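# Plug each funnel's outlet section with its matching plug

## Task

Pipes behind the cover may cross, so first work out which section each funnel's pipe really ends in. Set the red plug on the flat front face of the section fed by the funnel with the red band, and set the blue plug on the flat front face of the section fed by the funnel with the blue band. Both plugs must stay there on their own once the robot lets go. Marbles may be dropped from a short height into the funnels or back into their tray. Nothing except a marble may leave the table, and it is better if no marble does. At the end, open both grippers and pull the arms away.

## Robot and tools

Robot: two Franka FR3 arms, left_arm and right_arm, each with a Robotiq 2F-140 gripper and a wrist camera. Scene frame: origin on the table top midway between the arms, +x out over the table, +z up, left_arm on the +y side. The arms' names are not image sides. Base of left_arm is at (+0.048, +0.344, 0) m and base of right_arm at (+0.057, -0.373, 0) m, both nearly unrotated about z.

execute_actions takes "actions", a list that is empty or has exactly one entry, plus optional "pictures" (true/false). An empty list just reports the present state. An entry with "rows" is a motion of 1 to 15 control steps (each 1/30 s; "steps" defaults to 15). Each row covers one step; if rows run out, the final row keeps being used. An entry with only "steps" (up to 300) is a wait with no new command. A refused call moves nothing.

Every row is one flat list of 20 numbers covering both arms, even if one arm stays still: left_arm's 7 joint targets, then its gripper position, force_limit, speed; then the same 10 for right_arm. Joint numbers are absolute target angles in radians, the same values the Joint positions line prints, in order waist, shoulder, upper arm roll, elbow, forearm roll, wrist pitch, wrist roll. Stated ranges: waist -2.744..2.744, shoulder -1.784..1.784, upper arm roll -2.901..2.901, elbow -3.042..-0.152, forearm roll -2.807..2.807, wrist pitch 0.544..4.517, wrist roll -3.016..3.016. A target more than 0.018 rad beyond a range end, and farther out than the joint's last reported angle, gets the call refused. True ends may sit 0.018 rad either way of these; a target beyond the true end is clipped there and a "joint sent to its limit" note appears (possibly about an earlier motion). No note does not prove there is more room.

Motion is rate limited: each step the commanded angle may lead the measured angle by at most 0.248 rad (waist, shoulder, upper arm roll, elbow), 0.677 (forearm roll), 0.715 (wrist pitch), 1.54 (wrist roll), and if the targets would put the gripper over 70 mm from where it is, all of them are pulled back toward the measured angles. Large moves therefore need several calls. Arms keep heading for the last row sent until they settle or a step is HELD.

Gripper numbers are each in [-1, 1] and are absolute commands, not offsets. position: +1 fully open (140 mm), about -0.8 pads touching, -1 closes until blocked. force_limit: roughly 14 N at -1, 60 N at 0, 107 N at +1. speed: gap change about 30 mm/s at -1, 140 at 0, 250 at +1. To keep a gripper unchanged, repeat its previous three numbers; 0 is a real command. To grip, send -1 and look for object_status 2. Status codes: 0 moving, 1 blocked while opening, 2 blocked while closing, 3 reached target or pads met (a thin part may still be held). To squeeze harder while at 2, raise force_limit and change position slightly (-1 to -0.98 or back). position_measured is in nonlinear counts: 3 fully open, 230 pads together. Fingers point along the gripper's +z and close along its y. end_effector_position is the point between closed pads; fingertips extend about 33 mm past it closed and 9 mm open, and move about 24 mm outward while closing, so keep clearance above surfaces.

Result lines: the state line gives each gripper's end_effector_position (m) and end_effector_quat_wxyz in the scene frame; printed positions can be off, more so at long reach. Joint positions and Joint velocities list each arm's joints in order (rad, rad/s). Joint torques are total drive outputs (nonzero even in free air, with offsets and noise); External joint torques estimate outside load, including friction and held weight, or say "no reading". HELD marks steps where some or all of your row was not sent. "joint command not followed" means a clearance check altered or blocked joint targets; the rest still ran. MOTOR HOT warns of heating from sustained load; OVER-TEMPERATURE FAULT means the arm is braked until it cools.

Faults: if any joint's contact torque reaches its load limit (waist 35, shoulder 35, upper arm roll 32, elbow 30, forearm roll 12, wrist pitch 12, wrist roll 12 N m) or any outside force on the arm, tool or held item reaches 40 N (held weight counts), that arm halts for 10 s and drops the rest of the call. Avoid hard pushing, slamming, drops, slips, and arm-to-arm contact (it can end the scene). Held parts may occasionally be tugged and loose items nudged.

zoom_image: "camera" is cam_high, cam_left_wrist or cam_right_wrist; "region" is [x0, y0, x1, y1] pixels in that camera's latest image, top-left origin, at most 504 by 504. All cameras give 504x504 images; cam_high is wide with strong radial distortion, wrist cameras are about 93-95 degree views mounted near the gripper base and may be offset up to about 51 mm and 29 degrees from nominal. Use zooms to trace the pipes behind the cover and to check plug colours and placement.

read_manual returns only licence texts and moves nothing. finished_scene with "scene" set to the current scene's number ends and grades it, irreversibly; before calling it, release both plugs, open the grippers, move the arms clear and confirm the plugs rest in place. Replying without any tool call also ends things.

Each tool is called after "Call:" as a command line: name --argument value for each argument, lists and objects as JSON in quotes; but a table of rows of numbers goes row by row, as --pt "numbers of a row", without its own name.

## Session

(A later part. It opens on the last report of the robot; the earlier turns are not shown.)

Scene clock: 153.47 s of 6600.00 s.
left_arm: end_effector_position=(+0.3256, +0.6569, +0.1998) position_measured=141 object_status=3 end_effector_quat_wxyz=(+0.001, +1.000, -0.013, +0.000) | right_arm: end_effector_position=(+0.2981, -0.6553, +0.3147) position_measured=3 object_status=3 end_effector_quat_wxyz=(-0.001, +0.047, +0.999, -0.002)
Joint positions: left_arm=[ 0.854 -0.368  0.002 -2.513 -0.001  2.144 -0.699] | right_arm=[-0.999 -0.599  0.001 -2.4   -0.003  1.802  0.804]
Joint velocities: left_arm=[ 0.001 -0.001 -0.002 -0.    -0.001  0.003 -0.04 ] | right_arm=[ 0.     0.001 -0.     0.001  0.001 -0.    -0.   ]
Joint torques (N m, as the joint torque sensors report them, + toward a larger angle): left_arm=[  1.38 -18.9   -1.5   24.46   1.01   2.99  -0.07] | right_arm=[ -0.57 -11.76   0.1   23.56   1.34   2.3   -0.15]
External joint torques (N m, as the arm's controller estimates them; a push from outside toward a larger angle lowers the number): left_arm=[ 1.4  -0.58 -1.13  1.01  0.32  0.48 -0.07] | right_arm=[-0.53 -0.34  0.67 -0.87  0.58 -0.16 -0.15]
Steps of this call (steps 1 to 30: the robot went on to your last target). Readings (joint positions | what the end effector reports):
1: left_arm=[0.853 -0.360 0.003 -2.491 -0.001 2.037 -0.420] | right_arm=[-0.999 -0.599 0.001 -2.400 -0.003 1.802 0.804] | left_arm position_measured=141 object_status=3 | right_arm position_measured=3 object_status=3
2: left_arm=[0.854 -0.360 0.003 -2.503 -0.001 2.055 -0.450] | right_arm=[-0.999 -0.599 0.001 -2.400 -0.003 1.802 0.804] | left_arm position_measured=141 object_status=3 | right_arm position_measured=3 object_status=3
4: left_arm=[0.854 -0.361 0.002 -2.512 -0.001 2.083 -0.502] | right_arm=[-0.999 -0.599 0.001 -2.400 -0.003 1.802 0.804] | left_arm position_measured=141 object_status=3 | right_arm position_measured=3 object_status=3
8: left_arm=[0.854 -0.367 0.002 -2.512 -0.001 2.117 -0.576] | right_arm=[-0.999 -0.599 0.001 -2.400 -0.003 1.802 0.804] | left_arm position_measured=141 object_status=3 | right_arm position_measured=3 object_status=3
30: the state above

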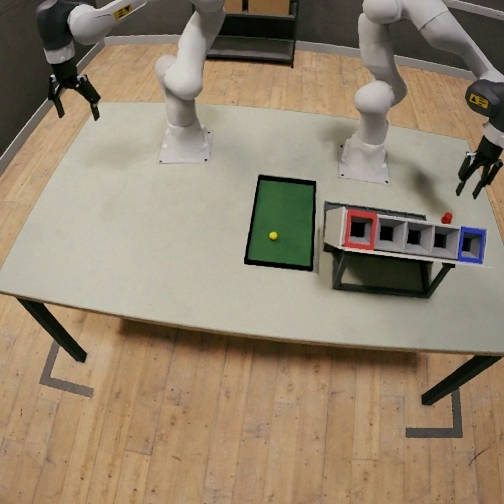

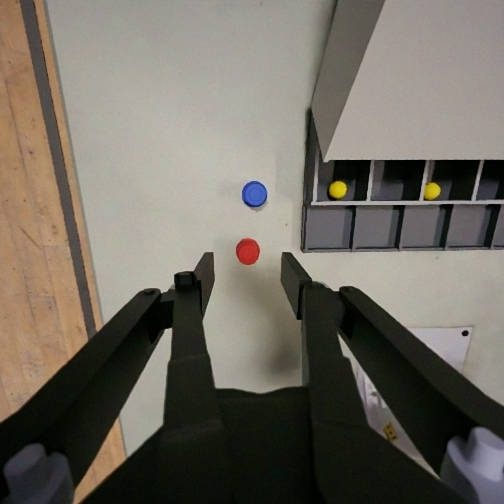

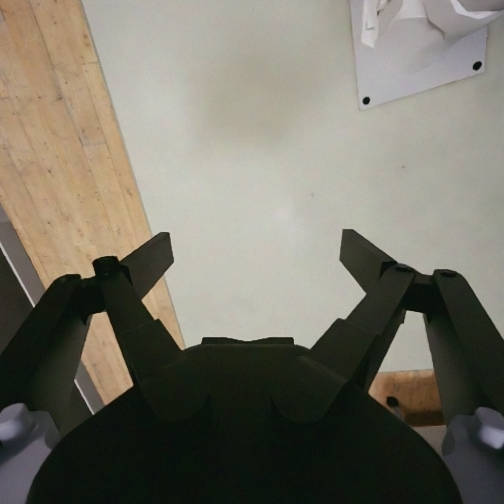

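Call:
execute_actions --actions '[{"rows":[[0.87,-0.34,0,-2.57,0,2.28,-0.69,-0.1,-0.6,-0.5,-1.0,-0.6,0,-2.4,0,1.8,0.8,1,0,0],[0.87,-0.34,0,-2.57,0,2.28,-0.69,-0.1,-0.6,-0.5,-1.0,-0.6,0,-2.4,0,1.8,0.8,1,0,0],[0.87,-0.34,0,-2.57,0,2.28,-0.69,-0.1,-0.6,-0.5,-1.0,-0.6,0,-2.4,0,1.8,0.8,1,0,0],[0.87,-0.34,0,-2.57,0,2.28,-0.69,-0.1,-0.6,-0.5,-1.0,-0.6,0,-2.4,0,1.8,0.8,1,0,0],[0.87,-0.34,0,-2.57,0,2.28,-0.69,-0.1,-0.6,-0.5,-1.0,-0.6,0,-2.4,0,1.8,0.8,1,0,0],[0.888,-0.282,0,-2.662,0,2.384,-0.69,-0.1,-0.6,-0.5,-1.0,-0.6,0,-2.4,0,1.8,0.8,1,0,0]],"steps":15}]' --pictures false

Call:
execute_actions --actions '[{"steps":10}]'

Scene clock: 163.60 s of 6600.00 s.
left_arm: end_effector_position=(+0.3020, +0.6484, +0.1175) position_measured=141 object_status=3 end_effector_quat_wxyz=(+0.009, +1.000, +0.001, -0.007) | right_arm: end_effector_position=(+0.2981, -0.6553, +0.3147) position_measured=3 object_status=3 end_effector_quat_wxyz=(-0.001, +0.047, +0.999, -0.002)
Joint positions: left_arm=[ 0.886 -0.281 -0.    -2.662 -0.001  2.358 -0.697] | right_arm=[-0.999 -0.599  0.001 -2.4   -0.003  1.802  0.804]
Joint velocities: left_arm=[ 0.002 -0.     0.     0.     0.001  0.141  0.011] | right_arm=[-0.001 -0.    -0.001  0.     0.001  0.     0.   ]
Joint torques (N m, as the joint torque sensors report them, + toward a larger angle): left_arm=[  1.61 -19.83  -0.19  23.44   0.77   2.83   0.61] | right_arm=[  0.24 -12.66   0.07  24.15   1.47   2.29  -0.08]
External joint torques (N m, as the arm's controller estimates them; a push from outside toward a larger angle lowers the number): left_arm=[ 1.68 -0.7   0.13  2.34  0.2   0.43  0.61] | right_arm=[ 0.26 -1.2   0.61 -0.29  0.71 -0.17 -0.08]
Steps of this call (steps 1 to 15: the robot went on to your last target; steps 16 to 90: nothing new was sent; then 6.63 s passed at rest; steps 91 to 105: all 15 steps of this action). Readings (joint positions | what the end effector reports):
91: left_arm=[0.857 -0.366 0.000 -2.523 -0.001 2.169 -0.709] | right_arm=[-0.999 -0.599 0.001 -2.400 -0.003 1.802 0.804] | left_arm position_measured=141 object_status=3 | right_arm position_measured=3 object_status=3
92: left_arm=[0.860 -0.361 0.000 -2.536 -0.001 2.189 -0.708] | right_arm=[-0.999 -0.599 0.001 -2.400 -0.003 1.802 0.804] | left_arm position_measured=141 object_status=3 | right_arm position_measured=3 object_status=3
94: left_arm=[0.865 -0.348 0.000 -2.557 -0.001 2.217 -0.705] | right_arm=[-0.999 -0.599 0.001 -2.400 -0.003 1.802 0.804] | left_arm position_measured=141 object_status=3 | right_arm position_measured=3 object_status=3
98: left_arm=[0.880 -0.307 -0.001 -2.625 -0.001 2.299 -0.701] | right_arm=[-0.999 -0.599 0.001 -2.400 -0.003 1.802 0.804] | left_arm position_measured=141 object_status=3 | right_arm position_measured=3 object_status=3
105: the state above

Scene clock: 163.93 s of 6600.00 s.
left_arm: end_effector_position=(+0.3061, +0.6534, +0.1191) position_measured=141 object_status=3 end_effector_quat_wxyz=(+0.002, +1.000, +0.000, -0.001) | right_arm: end_effector_position=(+0.2981, -0.6553, +0.3147) position_measured=3 object_status=3 end_effector_quat_wxyz=(-0.001, +0.047, +0.999, -0.002)
Joint positions: left_arm=[ 0.886 -0.281 -0.    -2.662 -0.001  2.378 -0.695] | right_arm=[-0.999 -0.599  0.001 -2.4   -0.003  1.802  0.804]
Joint velocities: left_arm=[ 0.    -0.     0.001 -0.001 -0.001  0.019  0.003] | right_arm=[-0.001 -0.    -0.001 -0.001 -0.001 -0.    -0.   ]
Joint torques (N m, as the joint torque sensors report them, + toward a larger angle): left_arm=[  1.01 -19.92  -0.58  23.22   0.79   2.81   0.41] | right_arm=[ -0.08 -11.84  -0.44  23.44   1.27   2.34  -0.11]
External joint torques (N m, as the arm's controller estimates them; a push from outside toward a larger angle lowers the number): left_arm=[ 0.99 -0.69 -0.35  1.96  0.22  0.31  0.41] | right_arm=[-0.07 -0.5   0.11 -0.88  0.5  -0.1  -0.11]
Steps of this call (steps 1 to 10: the robot went on to your last target). Readings (joint positions | what the end effector reports):
1: left_arm=[0.886 -0.281 -0.000 -2.662 -0.001 2.362 -0.697] | right_arm=[-0.999 -0.599 0.001 -2.400 -0.003 1.802 0.804] | left_arm position_measured=141 object_status=3 | right_arm position_measured=3 object_status=3
2: left_arm=[0.886 -0.281 -0.000 -2.662 -0.001 2.366 -0.697] | right_arm=[-0.999 -0.599 0.001 -2.400 -0.003 1.802 0.804] | left_arm position_measured=141 object_status=3 | right_arm position_measured=3 object_status=3
4: left_arm=[0.886 -0.281 -0.000 -2.662 -0.001 2.371 -0.696] | right_arm=[-0.999 -0.599 0.001 -2.400 -0.003 1.802 0.804] | left_arm position_measured=141 object_status=3 | right_arm position_measured=3 object_status=3
8: left_arm=[0.886 -0.281 -0.000 -2.662 -0.001 2.377 -0.695] | right_arm=[-0.999 -0.599 0.001 -2.400 -0.003 1.802 0.804] | left_arm position_measured=141 object_status=3 | right_arm position_measured=3 object_status=3
10: the state above

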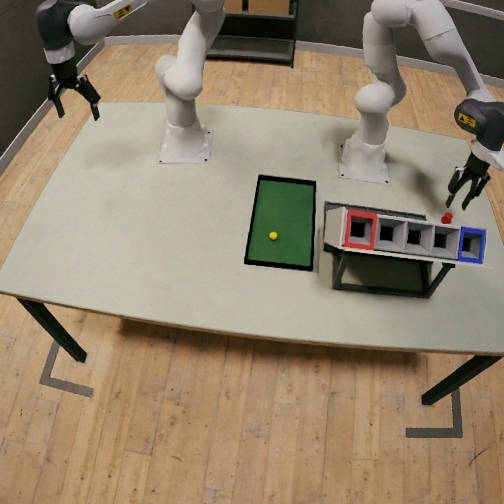

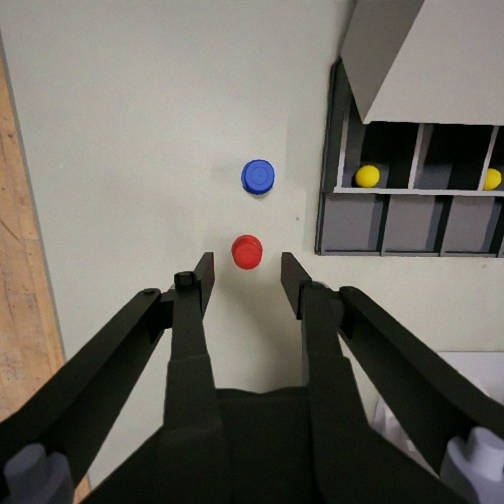

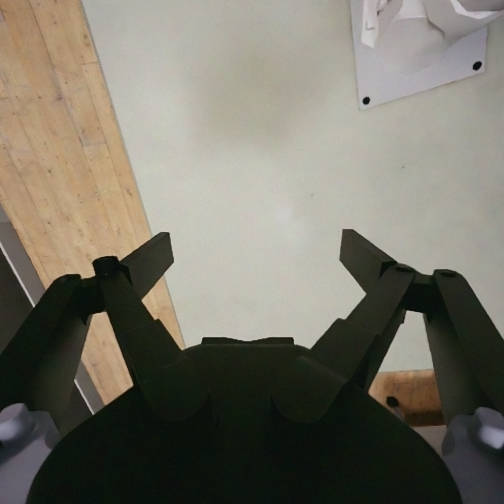

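Call:
execute_actions --actions '[{"rows":[[0.888,-0.245,0,-2.674,0,2.47,-0.69,-0.1,-0.6,-0.5,-1.0,-0.6,0,-2.4,0,1.8,0.8,1,0,0],[0.888,-0.245,0,-2.674,0,2.47,-0.69,-0.1,-0.6,-0.5,-1.0,-0.6,0,-2.4,0,1.8,0.8,1,0,0],[0.888,-0.245,0,-2.674,0,2.47,-0.69,-0.1,-0.6,-0.5,-1.0,-0.6,0,-2.4,0,1.8,0.8,1,0,0],[0.888,-0.205,0,-2.686,0,2.53,-0.69,-0.1,-0.6,-0.5,-1.0,-0.6,0,-2.4,0,1.8,0.8,1,0,0],[0.888,-0.205,0,-2.686,0,2.53,-0.69,-0.1,-0.6,-0.5,-1.0,-0.6,0,-2.4,0,1.8,0.8,1,0,0],[0.888,-0.205,0,-2.686,0,2.53,-0.69,-0.1,-0.6,-0.5,-1.0,-0.6,0,-2.4,0,1.8,0.8,1,0,0],[0.888,-0.165,0,-2.698,0,2.585,-0.69,-0.1,-0.6,-0.5,-1.0,-0.6,0,-2.4,0,1.8,0.8,1,0,0],[0.888,-0.165,0,-2.698,0,2.585,-0.69,-0.1,-0.6,-0.5,-1.0,-0.6,0,-2.4,0,1.8,0.8,1,0,0],[0.888,-0.165,0,-2.698,0,2.585,-0.69,-0.1,-0.6,-0.5,-1.0,-0.6,0,-2.4,0,1.8,0.8,1,0,0],[0.888,-0.121,0,-2.708,0,2.59,-0.69,-0.1,-0.6,-0.5,-1.0,-0.6,0,-2.4,0,1.8,0.8,1,0,0]],"steps":15}]' --pictures false

Call:
execute_actions --actions '[{"steps":6}]' --pictures false

Call:
execute_actions --actions '[{"rows":[[0.888,-0.121,0,-2.708,0,2.59,-0.69,-1,-0.4,-0.5,-1.0,-0.6,0,-2.4,0,1.8,0.8,1,0,0]],"steps":15}]' --pictures false

Call:
execute_actions --actions '[{"steps":6}]'

Scene clock: 173.17 s of 6600.00 s.
left_arm: end_effector_position=(+0.3025, +0.6493, +0.0543) position_measured=141 object_status=3 end_effector_quat_wxyz=(+0.008, +1.000, -0.000, -0.006) | right_arm: end_effector_position=(+0.2981, -0.6553, +0.3147) position_measured=3 object_status=3 end_effector_quat_wxyz=(-0.001, +0.047, +0.999, -0.002)
Joint positions: left_arm=[ 0.886 -0.124 -0.    -2.708 -0.001  2.565 -0.694] | right_arm=[-0.999 -0.599  0.001 -2.4   -0.003  1.802  0.804]
Joint velocities: left_arm=[-0.     0.057  0.001 -0.015  0.001  0.12  -0.001] | right_arm=[ 0.002  0.001  0.001 -0.    -0.001  0.     0.   ]
Joint torques (N m, as the joint torque sensors report them, + toward a larger angle): left_arm=[  1.97 -23.53  -0.54  20.96   0.71   3.31   0.33] | right_arm=[ -0.61 -12.26  -0.5   23.86   1.41   2.31  -0.01]
External joint torques (N m, as the arm's controller estimates them; a push from outside toward a larger angle lowers the number): left_arm=[ 1.93  0.98 -0.47  0.52  0.26  0.51  0.33] | right_arm=[-0.64 -0.92 -0.02 -0.47  0.64 -0.13 -0.01]
Steps of this call (steps 1 to 30: the robot went on to your last target; steps 31 to 90: nothing new was sent; then 5.73 s passed at rest; steps 91 to 105: all 15 steps of this action). Readings (joint positions | what the end effector reports):
91: left_arm=[0.886 -0.275 -0.000 -2.663 -0.001 2.396 -0.694] | right_arm=[-0.999 -0.599 0.001 -2.400 -0.003 1.802 0.804] | left_arm position_measured=141 object_status=3 | right_arm position_measured=3 object_status=3
92: left_arm=[0.886 -0.267 -0.000 -2.665 -0.001 2.410 -0.694] | right_arm=[-0.999 -0.599 0.001 -2.400 -0.003 1.802 0.804] | left_arm position_measured=141 object_status=3 | right_arm position_measured=3 object_status=3
94: left_arm=[0.886 -0.248 -0.000 -2.671 -0.001 2.439 -0.694] | right_arm=[-0.999 -0.599 0.001 -2.400 -0.003 1.802 0.804] | left_arm position_measured=141 object_status=3 | right_arm position_measured=3 object_status=3
98: left_arm=[0.886 -0.194 -0.000 -2.687 -0.001 2.505 -0.694] | right_arm=[-0.999 -0.599 0.001 -2.400 -0.003 1.802 0.804] | left_arm position_measured=141 object_status=3 | right_arm position_measured=3 object_status=3
105: the state above

Scene clock: 173.37 s of 6600.00 s.
left_arm: end_effector_position=(+0.3054, +0.6528, +0.0550) position_measured=141 object_status=3 end_effector_quat_wxyz=(+0.002, +1.000, -0.000, -0.002) | right_arm: end_effector_position=(+0.2981, -0.6553, +0.3147) position_measured=3 object_status=3 end_effector_quat_wxyz=(-0.001, +0.047, +0.999, -0.002)
Joint positions: left_arm=[ 0.886 -0.123 -0.    -2.709 -0.001  2.58  -0.694] | right_arm=[-0.999 -0.599  0.001 -2.4   -0.003  1.802  0.804]
Joint velocities: left_arm=[-0.001  0.002  0.    -0.001  0.001  0.043 -0.001] | right_arm=[-0.001 -0.    -0.     0.     0.001 -0.     0.001]
Joint torques (N m, as the joint torque sensors report them, + toward a larger angle): left_arm=[  1.08 -20.91  -0.77  20.81   0.64   2.93   0.35] | right_arm=[ -1.1  -11.71   0.35  23.59   1.35   2.36   0.02]
External joint torques (N m, as the arm's controller estimates them; a push from outside toward a larger angle lowers the number): left_arm=[ 1.09  1.12 -0.65  2.27  0.21  0.45  0.35] | right_arm=[-1.04 -0.33  0.95 -0.78  0.59 -0.09  0.02]
Steps of this call (steps 1 to 6: the robot went on to your last target). Readings (joint positions | what the end effector reports):
1: left_arm=[0.886 -0.123 -0.000 -2.709 -0.001 2.569 -0.694] | right_arm=[-0.999 -0.599 0.001 -2.400 -0.003 1.802 0.804] | left_arm position_measured=141 object_status=3 | right_arm position_measured=3 object_status=3
2: left_arm=[0.886 -0.123 -0.000 -2.709 -0.001 2.572 -0.694] | right_arm=[-0.999 -0.599 0.001 -2.400 -0.003 1.802 0.804] | left_arm position_measured=141 object_status=3 | right_arm position_measured=3 object_status=3
4: left_arm=[0.886 -0.123 -0.000 -2.709 -0.001 2.577 -0.694] | right_arm=[-0.999 -0.599 0.001 -2.400 -0.003 1.802 0.804] | left_arm position_measured=141 object_status=3 | right_arm position_measured=3 object_status=3
6: the state above

Scene clock: 173.87 s of 6600.00 s.
left_arm: end_effector_position=(+0.3067, +0.6544, +0.0556) position_measured=191 object_status=0 end_effector_quat_wxyz=(-0.000, +1.000, -0.000, +0.000) | right_arm: end_effector_position=(+0.2981, -0.6553, +0.3147) position_measured=3 object_status=3 end_effector_quat_wxyz=(-0.001, +0.047, +0.999, -0.002)
Joint positions: left_arm=[ 0.886 -0.123 -0.    -2.708 -0.001  2.586 -0.694] | right_arm=[-0.999 -0.599  0.001 -2.4   -0.003  1.802  0.804]
Joint velocities: left_arm=[-0.     0.001 -0.001 -0.    -0.     0.001  0.001] | right_arm=[-0.001  0.    -0.001  0.     0.     0.001  0.   ]
Joint torques (N m, as the joint torque sensors report them, + toward a larger angle): left_arm=[  0.85 -21.2    0.11  20.18   0.67   3.04   0.29] | right_arm=[ -0.26 -11.85  -0.83  23.78   1.4    2.41   0.05]
External joint torques (N m, as the arm's controller estimates them; a push from outside toward a larger angle lowers the number): left_arm=[0.9  1.04 0.28 1.44 0.23 0.5  0.29] | right_arm=[-0.24 -0.44 -0.28 -0.64  0.63 -0.05  0.05]
Steps of this call (steps 1 to 15: all 15 steps of this action). Readings (joint positions | what the end effector reports):
1: left_arm=[0.886 -0.123 -0.000 -2.709 -0.001 2.582 -0.694] | right_arm=[-0.999 -0.599 0.001 -2.400 -0.003 1.802 0.804] | left_arm position_measured=141 object_status=0 | right_arm position_measured=3 object_status=3
2: left_arm=[0.886 -0.123 -0.000 -2.709 -0.001 2.583 -0.694] | right_arm=[-0.999 -0.599 0.001 -2.400 -0.003 1.802 0.804] | left_arm position_measured=145 object_status=0 | right_arm position_measured=3 object_status=3
4: left_arm=[0.886 -0.123 -0.000 -2.709 -0.001 2.584 -0.694] | right_arm=[-0.999 -0.599 0.001 -2.400 -0.003 1.802 0.804] | left_arm position_measured=155 object_status=0 | right_arm position_measured=3 object_status=3
8: left_arm=[0.886 -0.123 -0.000 -2.709 -0.001 2.586 -0.694] | right_arm=[-0.999 -0.599 0.001 -2.400 -0.003 1.802 0.804] | left_arm position_measured=173 object_status=0 | right_arm position_measured=3 object_status=3
15: the state above

Scene clock: 174.07 s of 6600.00 s.
left_arm: end_effector_position=(+0.3067, +0.6544, +0.0556) position_measured=191 object_status=2 end_effector_quat_wxyz=(-0.000, +1.000, -0.000, +0.000) | right_arm: end_effector_position=(+0.2981, -0.6553, +0.3147) position_measured=3 object_status=3 end_effector_quat_wxyz=(-0.001, +0.047, +0.999, -0.002)
Joint positions: left_arm=[ 0.886 -0.123 -0.    -2.708 -0.001  2.586 -0.694] | right_arm=[-0.999 -0.599  0.001 -2.4   -0.003  1.802  0.804]
Joint velocities: left_arm=[ 0.     0.002 -0.    -0.     0.001 -0.     0.002] | right_arm=[-0.    -0.     0.    -0.001 -0.001 -0.001 -0.   ]
Joint torques (N m, as the joint torque sensors report them, + toward a larger angle): left_arm=[  1.59 -21.36  -0.61  20.62   0.76   3.05   0.31] | right_arm=[ -0.56 -10.84   0.04  23.29   1.43   2.3   -0.01]
External joint torques (N m, as the arm's controller estimates them; a push from outside toward a larger angle lowers the number): left_arm=[ 1.55  0.78 -0.54  1.94  0.32  0.52  0.31] | right_arm=[-0.59  0.49  0.53 -1.    0.67 -0.14 -0.01]
Steps of this call (steps 1 to 6: the robot went on to your last target). Readings (joint positions | what the end effector reports):
1: left_arm=[0.886 -0.123 -0.000 -2.708 -0.001 2.586 -0.694] | right_arm=[-0.999 -0.599 0.001 -2.400 -0.003 1.802 0.804] | left_arm position_measured=191 object_status=0 | right_arm position_measured=3 object_status=3
2: left_arm=[0.886 -0.123 -0.000 -2.708 -0.001 2.586 -0.694] | right_arm=[-0.999 -0.599 0.001 -2.400 -0.003 1.802 0.804] | left_arm position_measured=191 object_status=2 | right_arm position_measured=3 object_status=3
4: left_arm=[0.886 -0.123 -0.000 -2.708 -0.001 2.586 -0.694] | right_arm=[-0.999 -0.599 0.001 -2.400 -0.003 1.802 0.804] | left_arm position_measured=191 object_status=2 | right_arm position_measured=3 object_status=3
6: the state above

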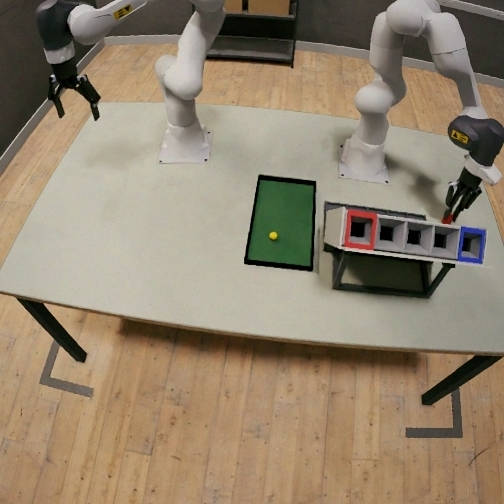

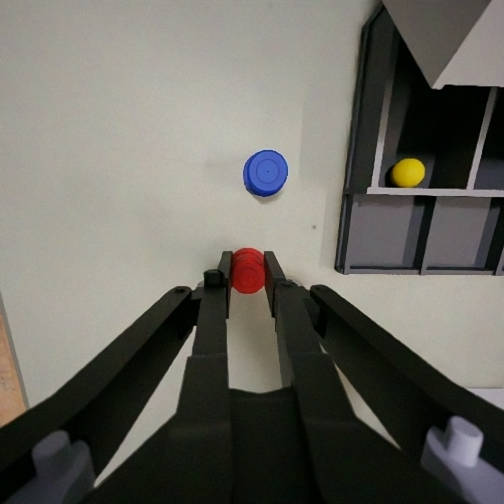

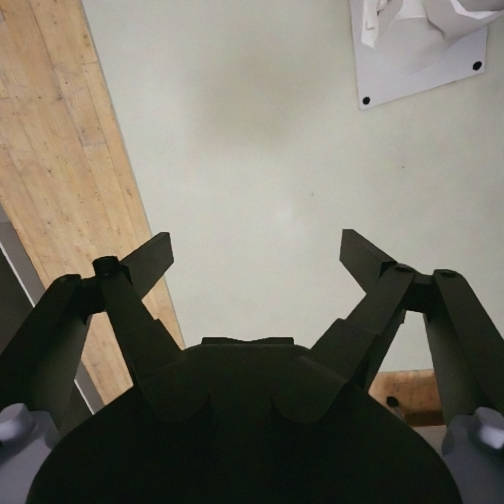

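Call:
execute_actions --actions '[{"rows":[[0.888,-0.2,0,-2.686,0,2.45,-0.69,-1,-0.4,-0.5,-1.0,-0.6,0,-2.4,0,1.8,0.8,1,0,0],[0.888,-0.2,0,-2.686,0,2.45,-0.69,-1,-0.4,-0.5,-1.0,-0.6,0,-2.4,0,1.8,0.8,1,0,0],[0.888,-0.2,0,-2.686,0,2.45,-0.69,-1,-0.4,-0.5,-1.0,-0.6,0,-2.4,0,1.8,0.8,1,0,0],[0.888,-0.3,0,-2.67,0,2.33,-0.8,-1,-0.4,-0.5,-1.0,-0.6,0,-2.4,0,1.8,0.8,1,0,0],[0.888,-0.3,0,-2.67,0,2.33,-0.8,-1,-0.4,-0.5,-1.0,-0.6,0,-2.4,0,1.8,0.8,1,0,0],[0.888,-0.3,0,-2.67,0,2.33,-0.8,-1,-0.4,-0.5,-1.0,-0.6,0,-2.4,0,1.8,0.8,1,0,0],[0.888,-0.3,0,-2.67,0,2.33,-0.8,-1,-0.4,-0.5,-1.0,-0.6,0,-2.4,0,1.8,0.8,1,0,0],[0.85,-0.5,0,-2.76,0,2.22,-1.0,-1,-0.4,-0.5,-1.0,-0.6,0,-2.4,0,1.8,0.8,1,0,0],[0.85,-0.5,0,-2.76,0,2.22,-1.0,-1,-0.4,-0.5,-1.0,-0.6,0,-2.4,0,1.8,0.8,1,0,0],[0.85,-0.5,0,-2.76,0,2.22,-1.0,-1,-0.4,-0.5,-1.0,-0.6,0,-2.4,0,1.8,0.8,1,0,0],[0.85,-0.5,0,-2.76,0,2.22,-1.0,-1,-0.4,-0.5,-1.0,-0.6,0,-2.4,0,1.8,0.8,1,0,0],[0.7,-0.662,0,-2.87,0,2.184,-1.46,-1,-0.4,-0.5,-1.0,-0.6,0,-2.4,0,1.8,0.8,1,0,0]],"steps":15}]' --pictures false

Call:
execute_actions --actions '[{"rows":[[0.118,-0.662,0,-2.893,0,2.184,-1.46,-1,-0.4,-0.5,-1.0,-0.6,0,-2.4,0,1.8,0.8,1,0,0]],"steps":15}]' --pictures false

Call:
execute_actions --actions '[{"steps":10}]'

Call:
execute_actions --actions '[{"rows":[[0.118,-0.62,0,-2.915,0,2.29,-1.46,-1,-0.4,-0.5,-1.0,-0.6,0,-2.4,0,1.8,0.8,1,0,0],[0.118,-0.62,0,-2.915,0,2.29,-1.46,-1,-0.4,-0.5,-1.0,-0.6,0,-2.4,0,1.8,0.8,1,0,0],[0.118,-0.62,0,-2.915,0,2.29,-1.46,-1,-0.4,-0.5,-1.0,-0.6,0,-2.4,0,1.8,0.8,1,0,0],[0.118,-0.62,0,-2.915,0,2.29,-1.46,-1,-0.4,-0.5,-1.0,-0.6,0,-2.4,0,1.8,0.8,1,0,0],[0.118,-0.58,0,-2.935,0,2.35,-1.46,-1,-0.4,-0.5,-1.0,-0.6,0,-2.4,0,1.8,0.8,1,0,0],[0.118,-0.58,0,-2.935,0,2.35,-1.46,-1,-0.4,-0.5,-1.0,-0.6,0,-2.4,0,1.8,0.8,1,0,0],[0.118,-0.58,0,-2.935,0,2.35,-1.46,-1,-0.4,-0.5,-1.0,-0.6,0,-2.4,0,1.8,0.8,1,0,0],[0.118,-0.58,0,-2.935,0,2.35,-1.46,-1,-0.4,-0.5,-1.0,-0.6,0,-2.4,0,1.8,0.8,1,0,0],[0.118,-0.55,0,-2.95,0,2.353,-1.46,-1,-0.4,-0.5,-1.0,-0.6,0,-2.4,0,1.8,0.8,1,0,0]],"steps":15}]' --pictures false

Call:
execute_actions --actions '[{"steps":8}]'

Scene clock: 189.63 s of 6600.00 s.
left_arm: end_effector_position=(+0.3009, +0.5693, +0.1576) position_measured=191 object_status=2 end_effector_quat_wxyz=(-0.010, +0.996, +0.093, +0.013) | right_arm: end_effector_position=(+0.2981, -0.6553, +0.3147) position_measured=3 object_status=3 end_effector_quat_wxyz=(-0.001, +0.047, +0.999, -0.002)
Joint positions: left_arm=[ 0.738 -0.619 -0.001 -2.835 -0.001  2.25  -1.03 ] | right_arm=[-0.999 -0.599  0.001 -2.4   -0.003  1.802  0.804]
Joint velocities: left_arm=[-0.547 -0.664 -0.07  -0.418 -0.002 -0.392 -1.405] | right_arm=[-0.    -0.001 -0.001  0.001 -0.     0.    -0.001]
Joint torques (N m, as the joint torque sensors report them, + toward a larger angle): left_arm=[ 4.14 -1.24  3.83 25.09  0.76  2.36 -0.39] | right_arm=[ -0.51 -13.04  -0.12  23.18   1.38   2.36  -0.04]
External joint torques (N m, as the arm's controller estimates them; a push from outside toward a larger angle lowers the number): left_arm=[-1.6  -0.04 -0.71  1.57 -0.03 -0.44 -0.38] | right_arm=[-0.41 -1.48  0.53 -1.32  0.63 -0.1  -0.04]
Steps of this call (steps 1 to 15: the robot went on to your last target; steps 16 to 90: nothing new was sent; then 12.07 s passed at rest; steps 91 to 105: all 15 steps of this action). Readings (joint positions | what the end effector reports):
91: left_arm=[0.886 -0.135 -0.000 -2.707 -0.001 2.562 -0.694] | right_arm=[-0.999 -0.599 0.001 -2.400 -0.003 1.802 0.804] | left_arm position_measured=191 object_status=2 | right_arm position_measured=3 object_status=3
92: left_arm=[0.886 -0.154 -0.000 -2.704 -0.001 2.541 -0.694] | right_arm=[-0.999 -0.599 0.001 -2.400 -0.003 1.802 0.804] | left_arm position_measured=191 object_status=2 | right_arm position_measured=3 object_status=3
94: left_arm=[0.886 -0.199 -0.000 -2.693 -0.001 2.491 -0.704] | right_arm=[-0.999 -0.599 0.001 -2.400 -0.003 1.802 0.804] | left_arm position_measured=191 object_status=2 | right_arm position_measured=3 object_status=3
98: left_arm=[0.879 -0.324 0.002 -2.693 -0.001 2.392 -0.755] | right_arm=[-0.999 -0.599 0.001 -2.400 -0.003 1.802 0.804] | left_arm position_measured=191 object_status=2 | right_arm position_measured=3 object_status=3
105: the state above

Scene clock: 190.13 s of 6600.00 s.
left_arm: end_effector_position=(+0.3459, +0.3778, +0.1407) position_measured=191 object_status=2 end_effector_quat_wxyz=(+0.002, +0.999, -0.048, -0.021) | right_arm: end_effector_position=(+0.2981, -0.6553, +0.3147) position_measured=3 object_status=3 end_effector_quat_wxyz=(-0.001, +0.047, +0.999, -0.002)
Joint positions: left_arm=[ 0.124 -0.659 -0.003 -2.891 -0.     2.191 -1.363] | right_arm=[-0.999 -0.599  0.001 -2.4   -0.003  1.802  0.804]
Joint velocities: left_arm=[-0.054 -0.001  0.016 -0.004  0.    -0.027 -0.308] | right_arm=[-0.    -0.     0.    -0.002 -0.002 -0.     0.002]
Joint torques (N m, as the joint torque sensors report them, + toward a larger angle): left_arm=[-1.14 -8.34  1.69 24.58  0.54  2.05 -0.16] | right_arm=[ -0.95 -11.59  -0.14  23.63   1.41   2.3   -0.05]
External joint torques (N m, as the arm's controller estimates them; a push from outside toward a larger angle lowers the number): left_arm=[-1.52 -0.59  2.01  1.78 -0.15 -0.39 -0.16] | right_arm=[-0.95 -0.22  0.39 -0.7   0.65 -0.14 -0.05]
Steps of this call (steps 1 to 15: all 15 steps of this action). Readings (joint positions | what the end effector reports):
1: left_arm=[0.688 -0.634 0.006 -2.848 -0.001 2.242 -1.065] | right_arm=[-0.999 -0.599 0.001 -2.400 -0.003 1.802 0.804] | left_arm position_measured=191 object_status=2 | right_arm position_measured=3 object_status=3
2: left_arm=[0.627 -0.643 0.006 -2.858 -0.001 2.235 -1.097] | right_arm=[-0.999 -0.599 0.001 -2.400 -0.003 1.802 0.804] | left_arm position_measured=191 object_status=2 | right_arm position_measured=3 object_status=3
4: left_arm=[0.496 -0.651 0.004 -2.874 -0.000 2.222 -1.156] | right_arm=[-0.999 -0.599 0.001 -2.400 -0.003 1.802 0.804] | left_arm position_measured=191 object_status=2 | right_arm position_measured=3 object_status=3
8: left_arm=[0.225 -0.657 -0.002 -2.887 -0.000 2.204 -1.255] | right_arm=[-0.999 -0.599 0.001 -2.400 -0.003 1.802 0.804] | left_arm position_measured=191 object_status=2 | right_arm position_measured=3 object_status=3
15: the state above

Scene clock: 190.47 s of 6600.00 s.
left_arm: end_effector_position=(+0.3447, +0.3767, +0.1403) position_measured=191 object_status=2 end_effector_quat_wxyz=(+0.002, +1.000, -0.018, -0.022) | right_arm: end_effector_position=(+0.2981, -0.6553, +0.3147) position_measured=3 object_status=3 end_effector_quat_wxyz=(-0.001, +0.047, +0.999, -0.002)
Joint positions: left_arm=[ 0.12  -0.659 -0.002 -2.892 -0.     2.187 -1.425] | right_arm=[-0.999 -0.599  0.001 -2.4   -0.003  1.802  0.804]
Joint velocities: left_arm=[ 0.001 -0.001  0.    -0.    -0.001 -0.003 -0.105] | right_arm=[ 0.001 -0.    -0.     0.001 -0.     0.     0.001]
Joint torques (N m, as the joint torque sensors report them, + toward a larger angle): left_arm=[-1.5  -8.7   0.2  24.    0.62  1.93 -0.06] | right_arm=[ -0.51 -12.41  -0.25  24.45   1.36   2.38  -0.03]
External joint torques (N m, as the arm's controller estimates them; a push from outside toward a larger angle lowers the number): left_arm=[-1.5  -0.92  0.79  1.27 -0.07 -0.49 -0.06] | right_arm=[-0.53 -0.99  0.25  0.03  0.59 -0.08 -0.03]
Steps of this call (steps 1 to 10: the robot went on to your last target). Readings (joint positions | what the end effector reports):
1: left_arm=[0.123 -0.659 -0.003 -2.892 -0.000 2.190 -1.372] | right_arm=[-0.999 -0.599 0.001 -2.400 -0.003 1.802 0.804] | left_arm position_measured=191 object_status=2 | right_arm position_measured=3 object_status=3
2: left_arm=[0.122 -0.659 -0.003 -2.892 -0.000 2.189 -1.381] | right_arm=[-0.999 -0.599 0.001 -2.400 -0.003 1.802 0.804] | left_arm position_measured=191 object_status=2 | right_arm position_measured=3 object_status=3
4: left_arm=[0.121 -0.659 -0.002 -2.892 -0.000 2.188 -1.396] | right_arm=[-0.999 -0.599 0.001 -2.400 -0.003 1.802 0.804] | left_arm position_measured=191 object_status=2 | right_arm position_measured=3 object_status=3
8: left_arm=[0.120 -0.659 -0.002 -2.892 -0.000 2.187 -1.417] | right_arm=[-0.999 -0.599 0.001 -2.400 -0.003 1.802 0.804] | left_arm position_measured=191 object_status=2 | right_arm position_measured=3 object_status=3
10: the state above

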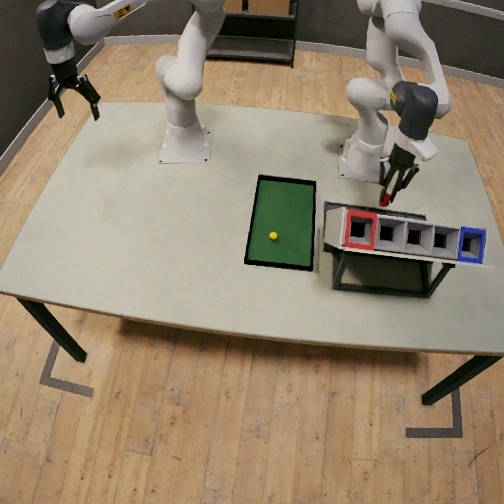

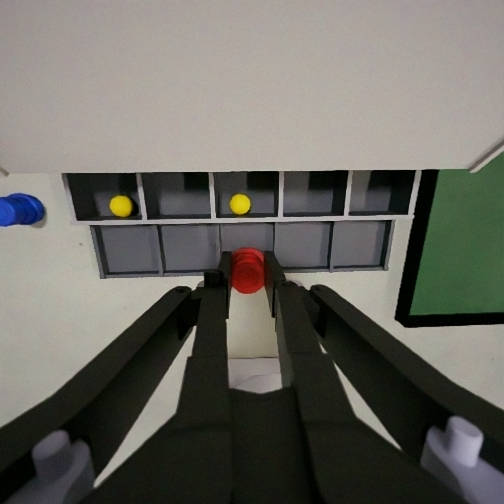

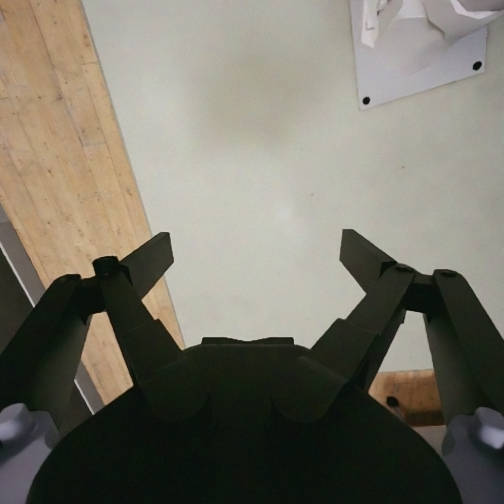

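Scene clock: 190.97 s of 6600.00 s.
left_arm: end_effector_position=(+0.3397, +0.3761, +0.0955) position_measured=191 object_status=2 end_effector_quat_wxyz=(+0.003, +1.000, -0.006, -0.030) | right_arm: end_effector_position=(+0.2981, -0.6553, +0.3147) position_measured=3 object_status=3 end_effector_quat_wxyz=(-0.001, +0.047, +0.999, -0.002)
Joint positions: left_arm=[ 0.12  -0.552 -0.002 -2.949 -0.     2.336 -1.45 ] | right_arm=[-0.999 -0.599  0.001 -2.4   -0.003  1.802  0.804]
Joint velocities: left_arm=[-0.001  0.015 -0.001 -0.002  0.001  0.079 -0.018] | right_arm=[-0.001  0.    -0.001 -0.     0.     0.001 -0.001]
Joint torques (N m, as the joint torque sensors report them, + toward a larger angle): left_arm=[-1.66 -9.7   0.08 22.95  0.54  2.99 -0.03] | right_arm=[ -0.73 -12.2    0.49  23.72   1.38   2.39  -0.02]
External joint torques (N m, as the arm's controller estimates them; a push from outside toward a larger angle lowers the number): left_arm=[-1.61  0.5   0.63  1.37 -0.05  0.52 -0.03] | right_arm=[-0.7  -0.78  1.05 -0.66  0.61 -0.06 -0.02]
Steps of this call (steps 1 to 15: all 15 steps of this action). Readings (joint positions | what the end effector reports):
1: left_arm=[0.120 -0.653 -0.002 -2.895 -0.000 2.205 -1.428] | right_arm=[-0.999 -0.599 0.001 -2.400 -0.003 1.802 0.804] | left_arm position_measured=191 object_status=2 | right_arm position_measured=3 object_status=3
2: left_arm=[0.120 -0.643 -0.002 -2.900 -0.000 2.220 -1.431] | right_arm=[-0.999 -0.599 0.001 -2.400 -0.003 1.802 0.804] | left_arm position_measured=191 object_status=2 | right_arm position_measured=3 object_status=3
4: left_arm=[0.120 -0.629 -0.002 -2.909 -0.000 2.241 -1.436] | right_arm=[-0.999 -0.599 0.001 -2.400 -0.003 1.802 0.804] | left_arm position_measured=191 object_status=2 | right_arm position_measured=3 object_status=3
8: left_arm=[0.120 -0.590 -0.002 -2.930 -0.000 2.299 -1.443] | right_arm=[-0.999 -0.599 0.001 -2.400 -0.003 1.802 0.804] | left_arm position_measured=191 object_status=2 | right_arm position_measured=3 object_status=3
15: the state above

Scene clock: 191.23 s of 6600.00 s.
left_arm: end_effector_position=(+0.3432, +0.3765, +0.0962) position_measured=191 object_status=2 end_effector_quat_wxyz=(+0.003, +1.000, -0.004, -0.025) | right_arm: end_effector_position=(+0.2981, -0.6553, +0.3147) position_measured=3 object_status=3 end_effector_quat_wxyz=(-0.001, +0.047, +0.999, -0.002)
Joint positions: left_arm=[ 0.12  -0.552 -0.002 -2.949 -0.     2.347 -1.454] | right_arm=[-0.999 -0.599  0.001 -2.4   -0.003  1.802  0.804]
Joint velocities: left_arm=[-0.001  0.001 -0.001  0.    -0.     0.017 -0.008] | right_arm=[-0.001  0.     0.     0.001 -0.001  0.     0.001]
Joint torques (N m, as the joint torque sensors report them, + toward a larger angle): left_arm=[-0.92 -8.75 -0.42 22.52  0.5   2.8  -0.1 ] | right_arm=[ -0.17 -12.19  -0.39  23.61   1.52   2.35  -0.05]
External joint torques (N m, as the arm's controller estimates them; a push from outside toward a larger angle lowers the number): left_arm=[-0.9   0.82  0.1   1.5  -0.09  0.4  -0.09] | right_arm=[-0.14 -0.79  0.17 -0.79  0.76 -0.11 -0.05]
Steps of this call (steps 1 to 8: the robot went on to your last target). Readings (joint positions | what the end effector reports):
1: left_arm=[0.120 -0.552 -0.002 -2.949 -0.000 2.339 -1.451] | right_arm=[-0.999 -0.599 0.001 -2.400 -0.003 1.802 0.804] | left_arm position_measured=191 object_status=2 | right_arm position_measured=3 object_status=3
2: left_arm=[0.120 -0.552 -0.002 -2.949 -0.000 2.341 -1.451] | right_arm=[-0.999 -0.599 0.001 -2.400 -0.003 1.802 0.804] | left_arm position_measured=191 object_status=2 | right_arm position_measured=3 object_status=3
4: left_arm=[0.120 -0.552 -0.002 -2.949 -0.000 2.344 -1.452] | right_arm=[-0.999 -0.599 0.001 -2.400 -0.003 1.802 0.804] | left_arm position_measured=191 object_status=2 | right_arm position_measured=3 object_status=3
8: the state above

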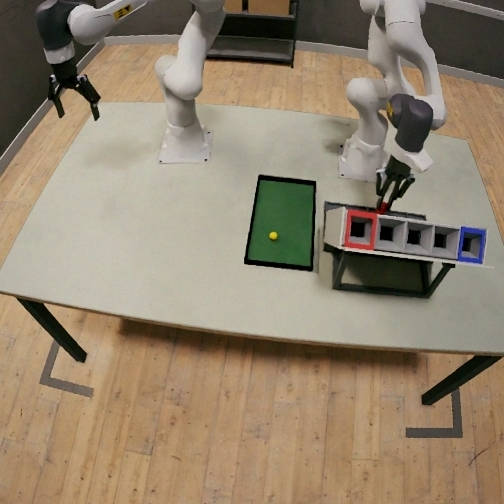

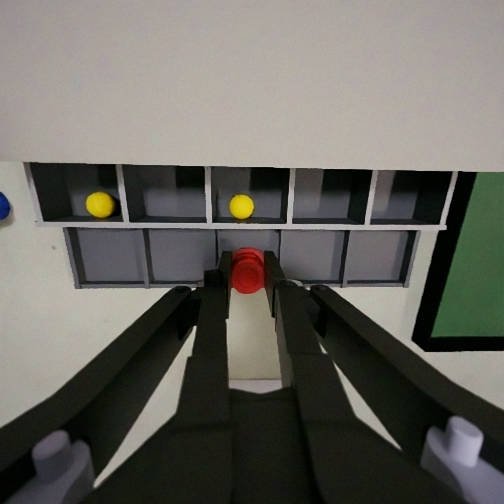

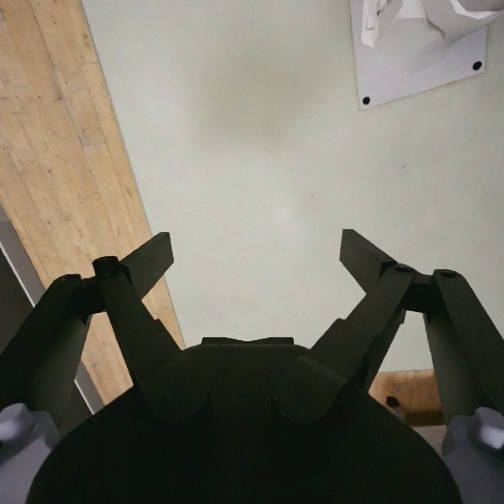

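Call:
execute_actions --actions '[{"rows":[[0.118,-0.525,0,-2.96,0,2.41,-1.46,-1,-0.4,-0.5,-1.0,-0.6,0,-2.4,0,1.8,0.8,1,0,0],[0.118,-0.525,0,-2.96,0,2.41,-1.46,-1,-0.4,-0.5,-1.0,-0.6,0,-2.4,0,1.8,0.8,1,0,0],[0.118,-0.525,0,-2.96,0,2.41,-1.46,-1,-0.4,-0.5,-1.0,-0.6,0,-2.4,0,1.8,0.8,1,0,0],[0.118,-0.525,0,-2.96,0,2.41,-1.46,-1,-0.4,-0.5,-1.0,-0.6,0,-2.4,0,1.8,0.8,1,0,0],[0.118,-0.495,0,-2.969,0,2.455,-1.46,-1,-0.4,-0.5,-1.0,-0.6,0,-2.4,0,1.8,0.8,1,0,0],[0.118,-0.495,0,-2.969,0,2.455,-1.46,-1,-0.4,-0.5,-1.0,-0.6,0,-2.4,0,1.8,0.8,1,0,0],[0.118,-0.495,0,-2.969,0,2.455,-1.46,-1,-0.4,-0.5,-1.0,-0.6,0,-2.4,0,1.8,0.8,1,0,0],[0.118,-0.495,0,-2.969,0,2.455,-1.46,-1,-0.4,-0.5,-1.0,-0.6,0,-2.4,0,1.8,0.8,1,0,0],[0.118,-0.458,0,-2.979,0,2.478,-1.46,-1,-0.4,-0.5,-1.0,-0.6,0,-2.4,0,1.8,0.8,1,0,0]],"steps":15}]' --pictures false

Call:
execute_actions --actions '[{"steps":8}]'

Scene clock: 202.60 s of 6600.00 s.
left_arm: end_effector_position=(+0.3402, +0.3761, +0.0662) position_measured=191 object_status=2 end_effector_quat_wxyz=(+0.003, +1.000, -0.003, -0.029) | right_arm: end_effector_position=(+0.2981, -0.6553, +0.3147) position_measured=3 object_status=3 end_effector_quat_wxyz=(-0.001, +0.047, +0.999, -0.002)
Joint positions: left_arm=[ 0.12  -0.461 -0.002 -2.979 -0.     2.46  -1.456] | right_arm=[-0.999 -0.599  0.001 -2.4   -0.003  1.802  0.804]
Joint velocities: left_arm=[-0.001  0.021 -0.001 -0.001 -0.     0.085 -0.001] | right_arm=[-0.001 -0.    -0.001 -0.002  0.     0.     0.   ]
Joint torques (N m, as the joint torque sensors report them, + toward a larger angle): left_arm=[-1.15 -9.64  0.36 21.41  0.54  2.89  0.04] | right_arm=[ -0.55 -11.85   0.6   23.1    1.29   2.33  -0.13]
External joint torques (N m, as the arm's controller estimates them; a push from outside toward a larger angle lowers the number): left_arm=[-1.14  2.14  0.78  1.37  0.03  0.43  0.04] | right_arm=[-0.54 -0.55  1.13 -1.18  0.52 -0.11 -0.13]
Steps of this call (steps 1 to 30: the robot went on to your last target; steps 31 to 90: nothing new was sent; then 7.87 s passed at rest; steps 91 to 105: all 15 steps of this action). Readings (joint positions | what the end effector reports):
91: left_arm=[0.120 -0.548 -0.002 -2.951 -0.000 2.360 -1.456] | right_arm=[-0.999 -0.599 0.001 -2.400 -0.003 1.802 0.804] | left_arm position_measured=191 object_status=2 | right_arm position_measured=3 object_status=3
92: left_arm=[0.120 -0.541 -0.002 -2.953 -0.000 2.369 -1.456] | right_arm=[-0.999 -0.599 0.001 -2.400 -0.003 1.802 0.804] | left_arm position_measured=191 object_status=2 | right_arm position_measured=3 object_status=3
94: left_arm=[0.120 -0.532 -0.002 -2.957 -0.000 2.381 -1.456] | right_arm=[-0.999 -0.599 0.001 -2.400 -0.003 1.802 0.804] | left_arm position_measured=191 object_status=2 | right_arm position_measured=3 object_status=3
98: left_arm=[0.120 -0.503 -0.002 -2.966 -0.000 2.419 -1.456] | right_arm=[-0.999 -0.599 0.001 -2.400 -0.003 1.802 0.804] | left_arm position_measured=191 object_status=2 | right_arm position_measured=3 object_status=3
105: the state above

Scene clock: 202.87 s of 6600.00 s.
left_arm: end_effector_position=(+0.3438, +0.3765, +0.0669) position_measured=191 object_status=2 end_effector_quat_wxyz=(+0.002, +1.000, -0.003, -0.023) | right_arm: end_effector_position=(+0.2981, -0.6553, +0.3147) position_measured=3 object_status=3 end_effector_quat_wxyz=(-0.001, +0.047, +0.999, -0.002)
Joint positions: left_arm=[ 0.12  -0.46  -0.002 -2.979 -0.     2.472 -1.456] | right_arm=[-0.999 -0.599  0.001 -2.4   -0.003  1.802  0.804]
Joint velocities: left_arm=[-0.     0.001 -0.002  0.    -0.     0.019 -0.001] | right_arm=[ 0.    -0.001  0.    -0.    -0.002  0.    -0.   ]
Joint torques (N m, as the joint torque sensors report them, + toward a larger angle): left_arm=[-1.72 -8.93  0.72 21.16  0.47  2.91 -0.02] | right_arm=[ -0.8  -11.8   -0.34  24.28   1.36   2.34  -0.13]
External joint torques (N m, as the arm's controller estimates them; a push from outside toward a larger angle lowers the number): left_arm=[-1.7   2.24  1.17  1.64 -0.04  0.51 -0.02] | right_arm=[-0.83 -0.45  0.15 -0.04  0.59 -0.1  -0.13]
Steps of this call (steps 1 to 8: the robot went on to your last target). Readings (joint positions | what the end effector reports):
1: left_arm=[0.120 -0.460 -0.002 -2.979 -0.000 2.463 -1.456] | right_arm=[-0.999 -0.599 0.001 -2.400 -0.003 1.802 0.804] | left_arm position_measured=191 object_status=2 | right_arm position_measured=3 object_status=3
2: left_arm=[0.120 -0.460 -0.002 -2.979 -0.000 2.465 -1.456] | right_arm=[-0.999 -0.599 0.001 -2.400 -0.003 1.802 0.804] | left_arm position_measured=191 object_status=2 | right_arm position_measured=3 object_status=3
4: left_arm=[0.120 -0.460 -0.002 -2.979 -0.000 2.468 -1.456] | right_arm=[-0.999 -0.599 0.001 -2.400 -0.003 1.802 0.804] | left_arm position_measured=191 object_status=2 | right_arm position_measured=3 object_status=3
8: the state above

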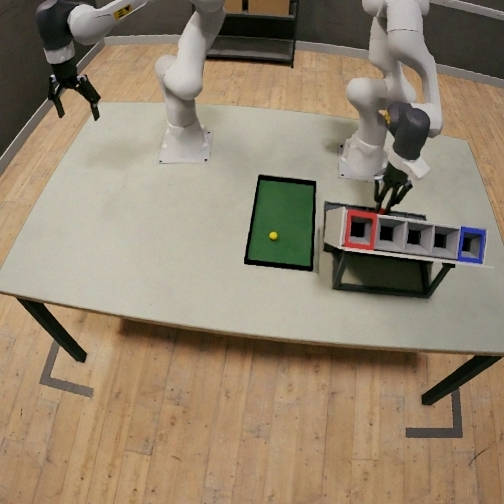

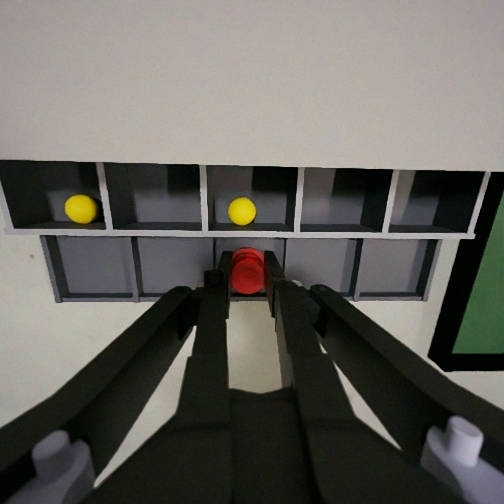

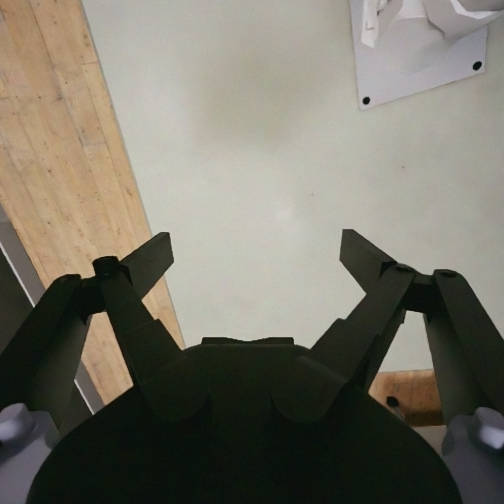

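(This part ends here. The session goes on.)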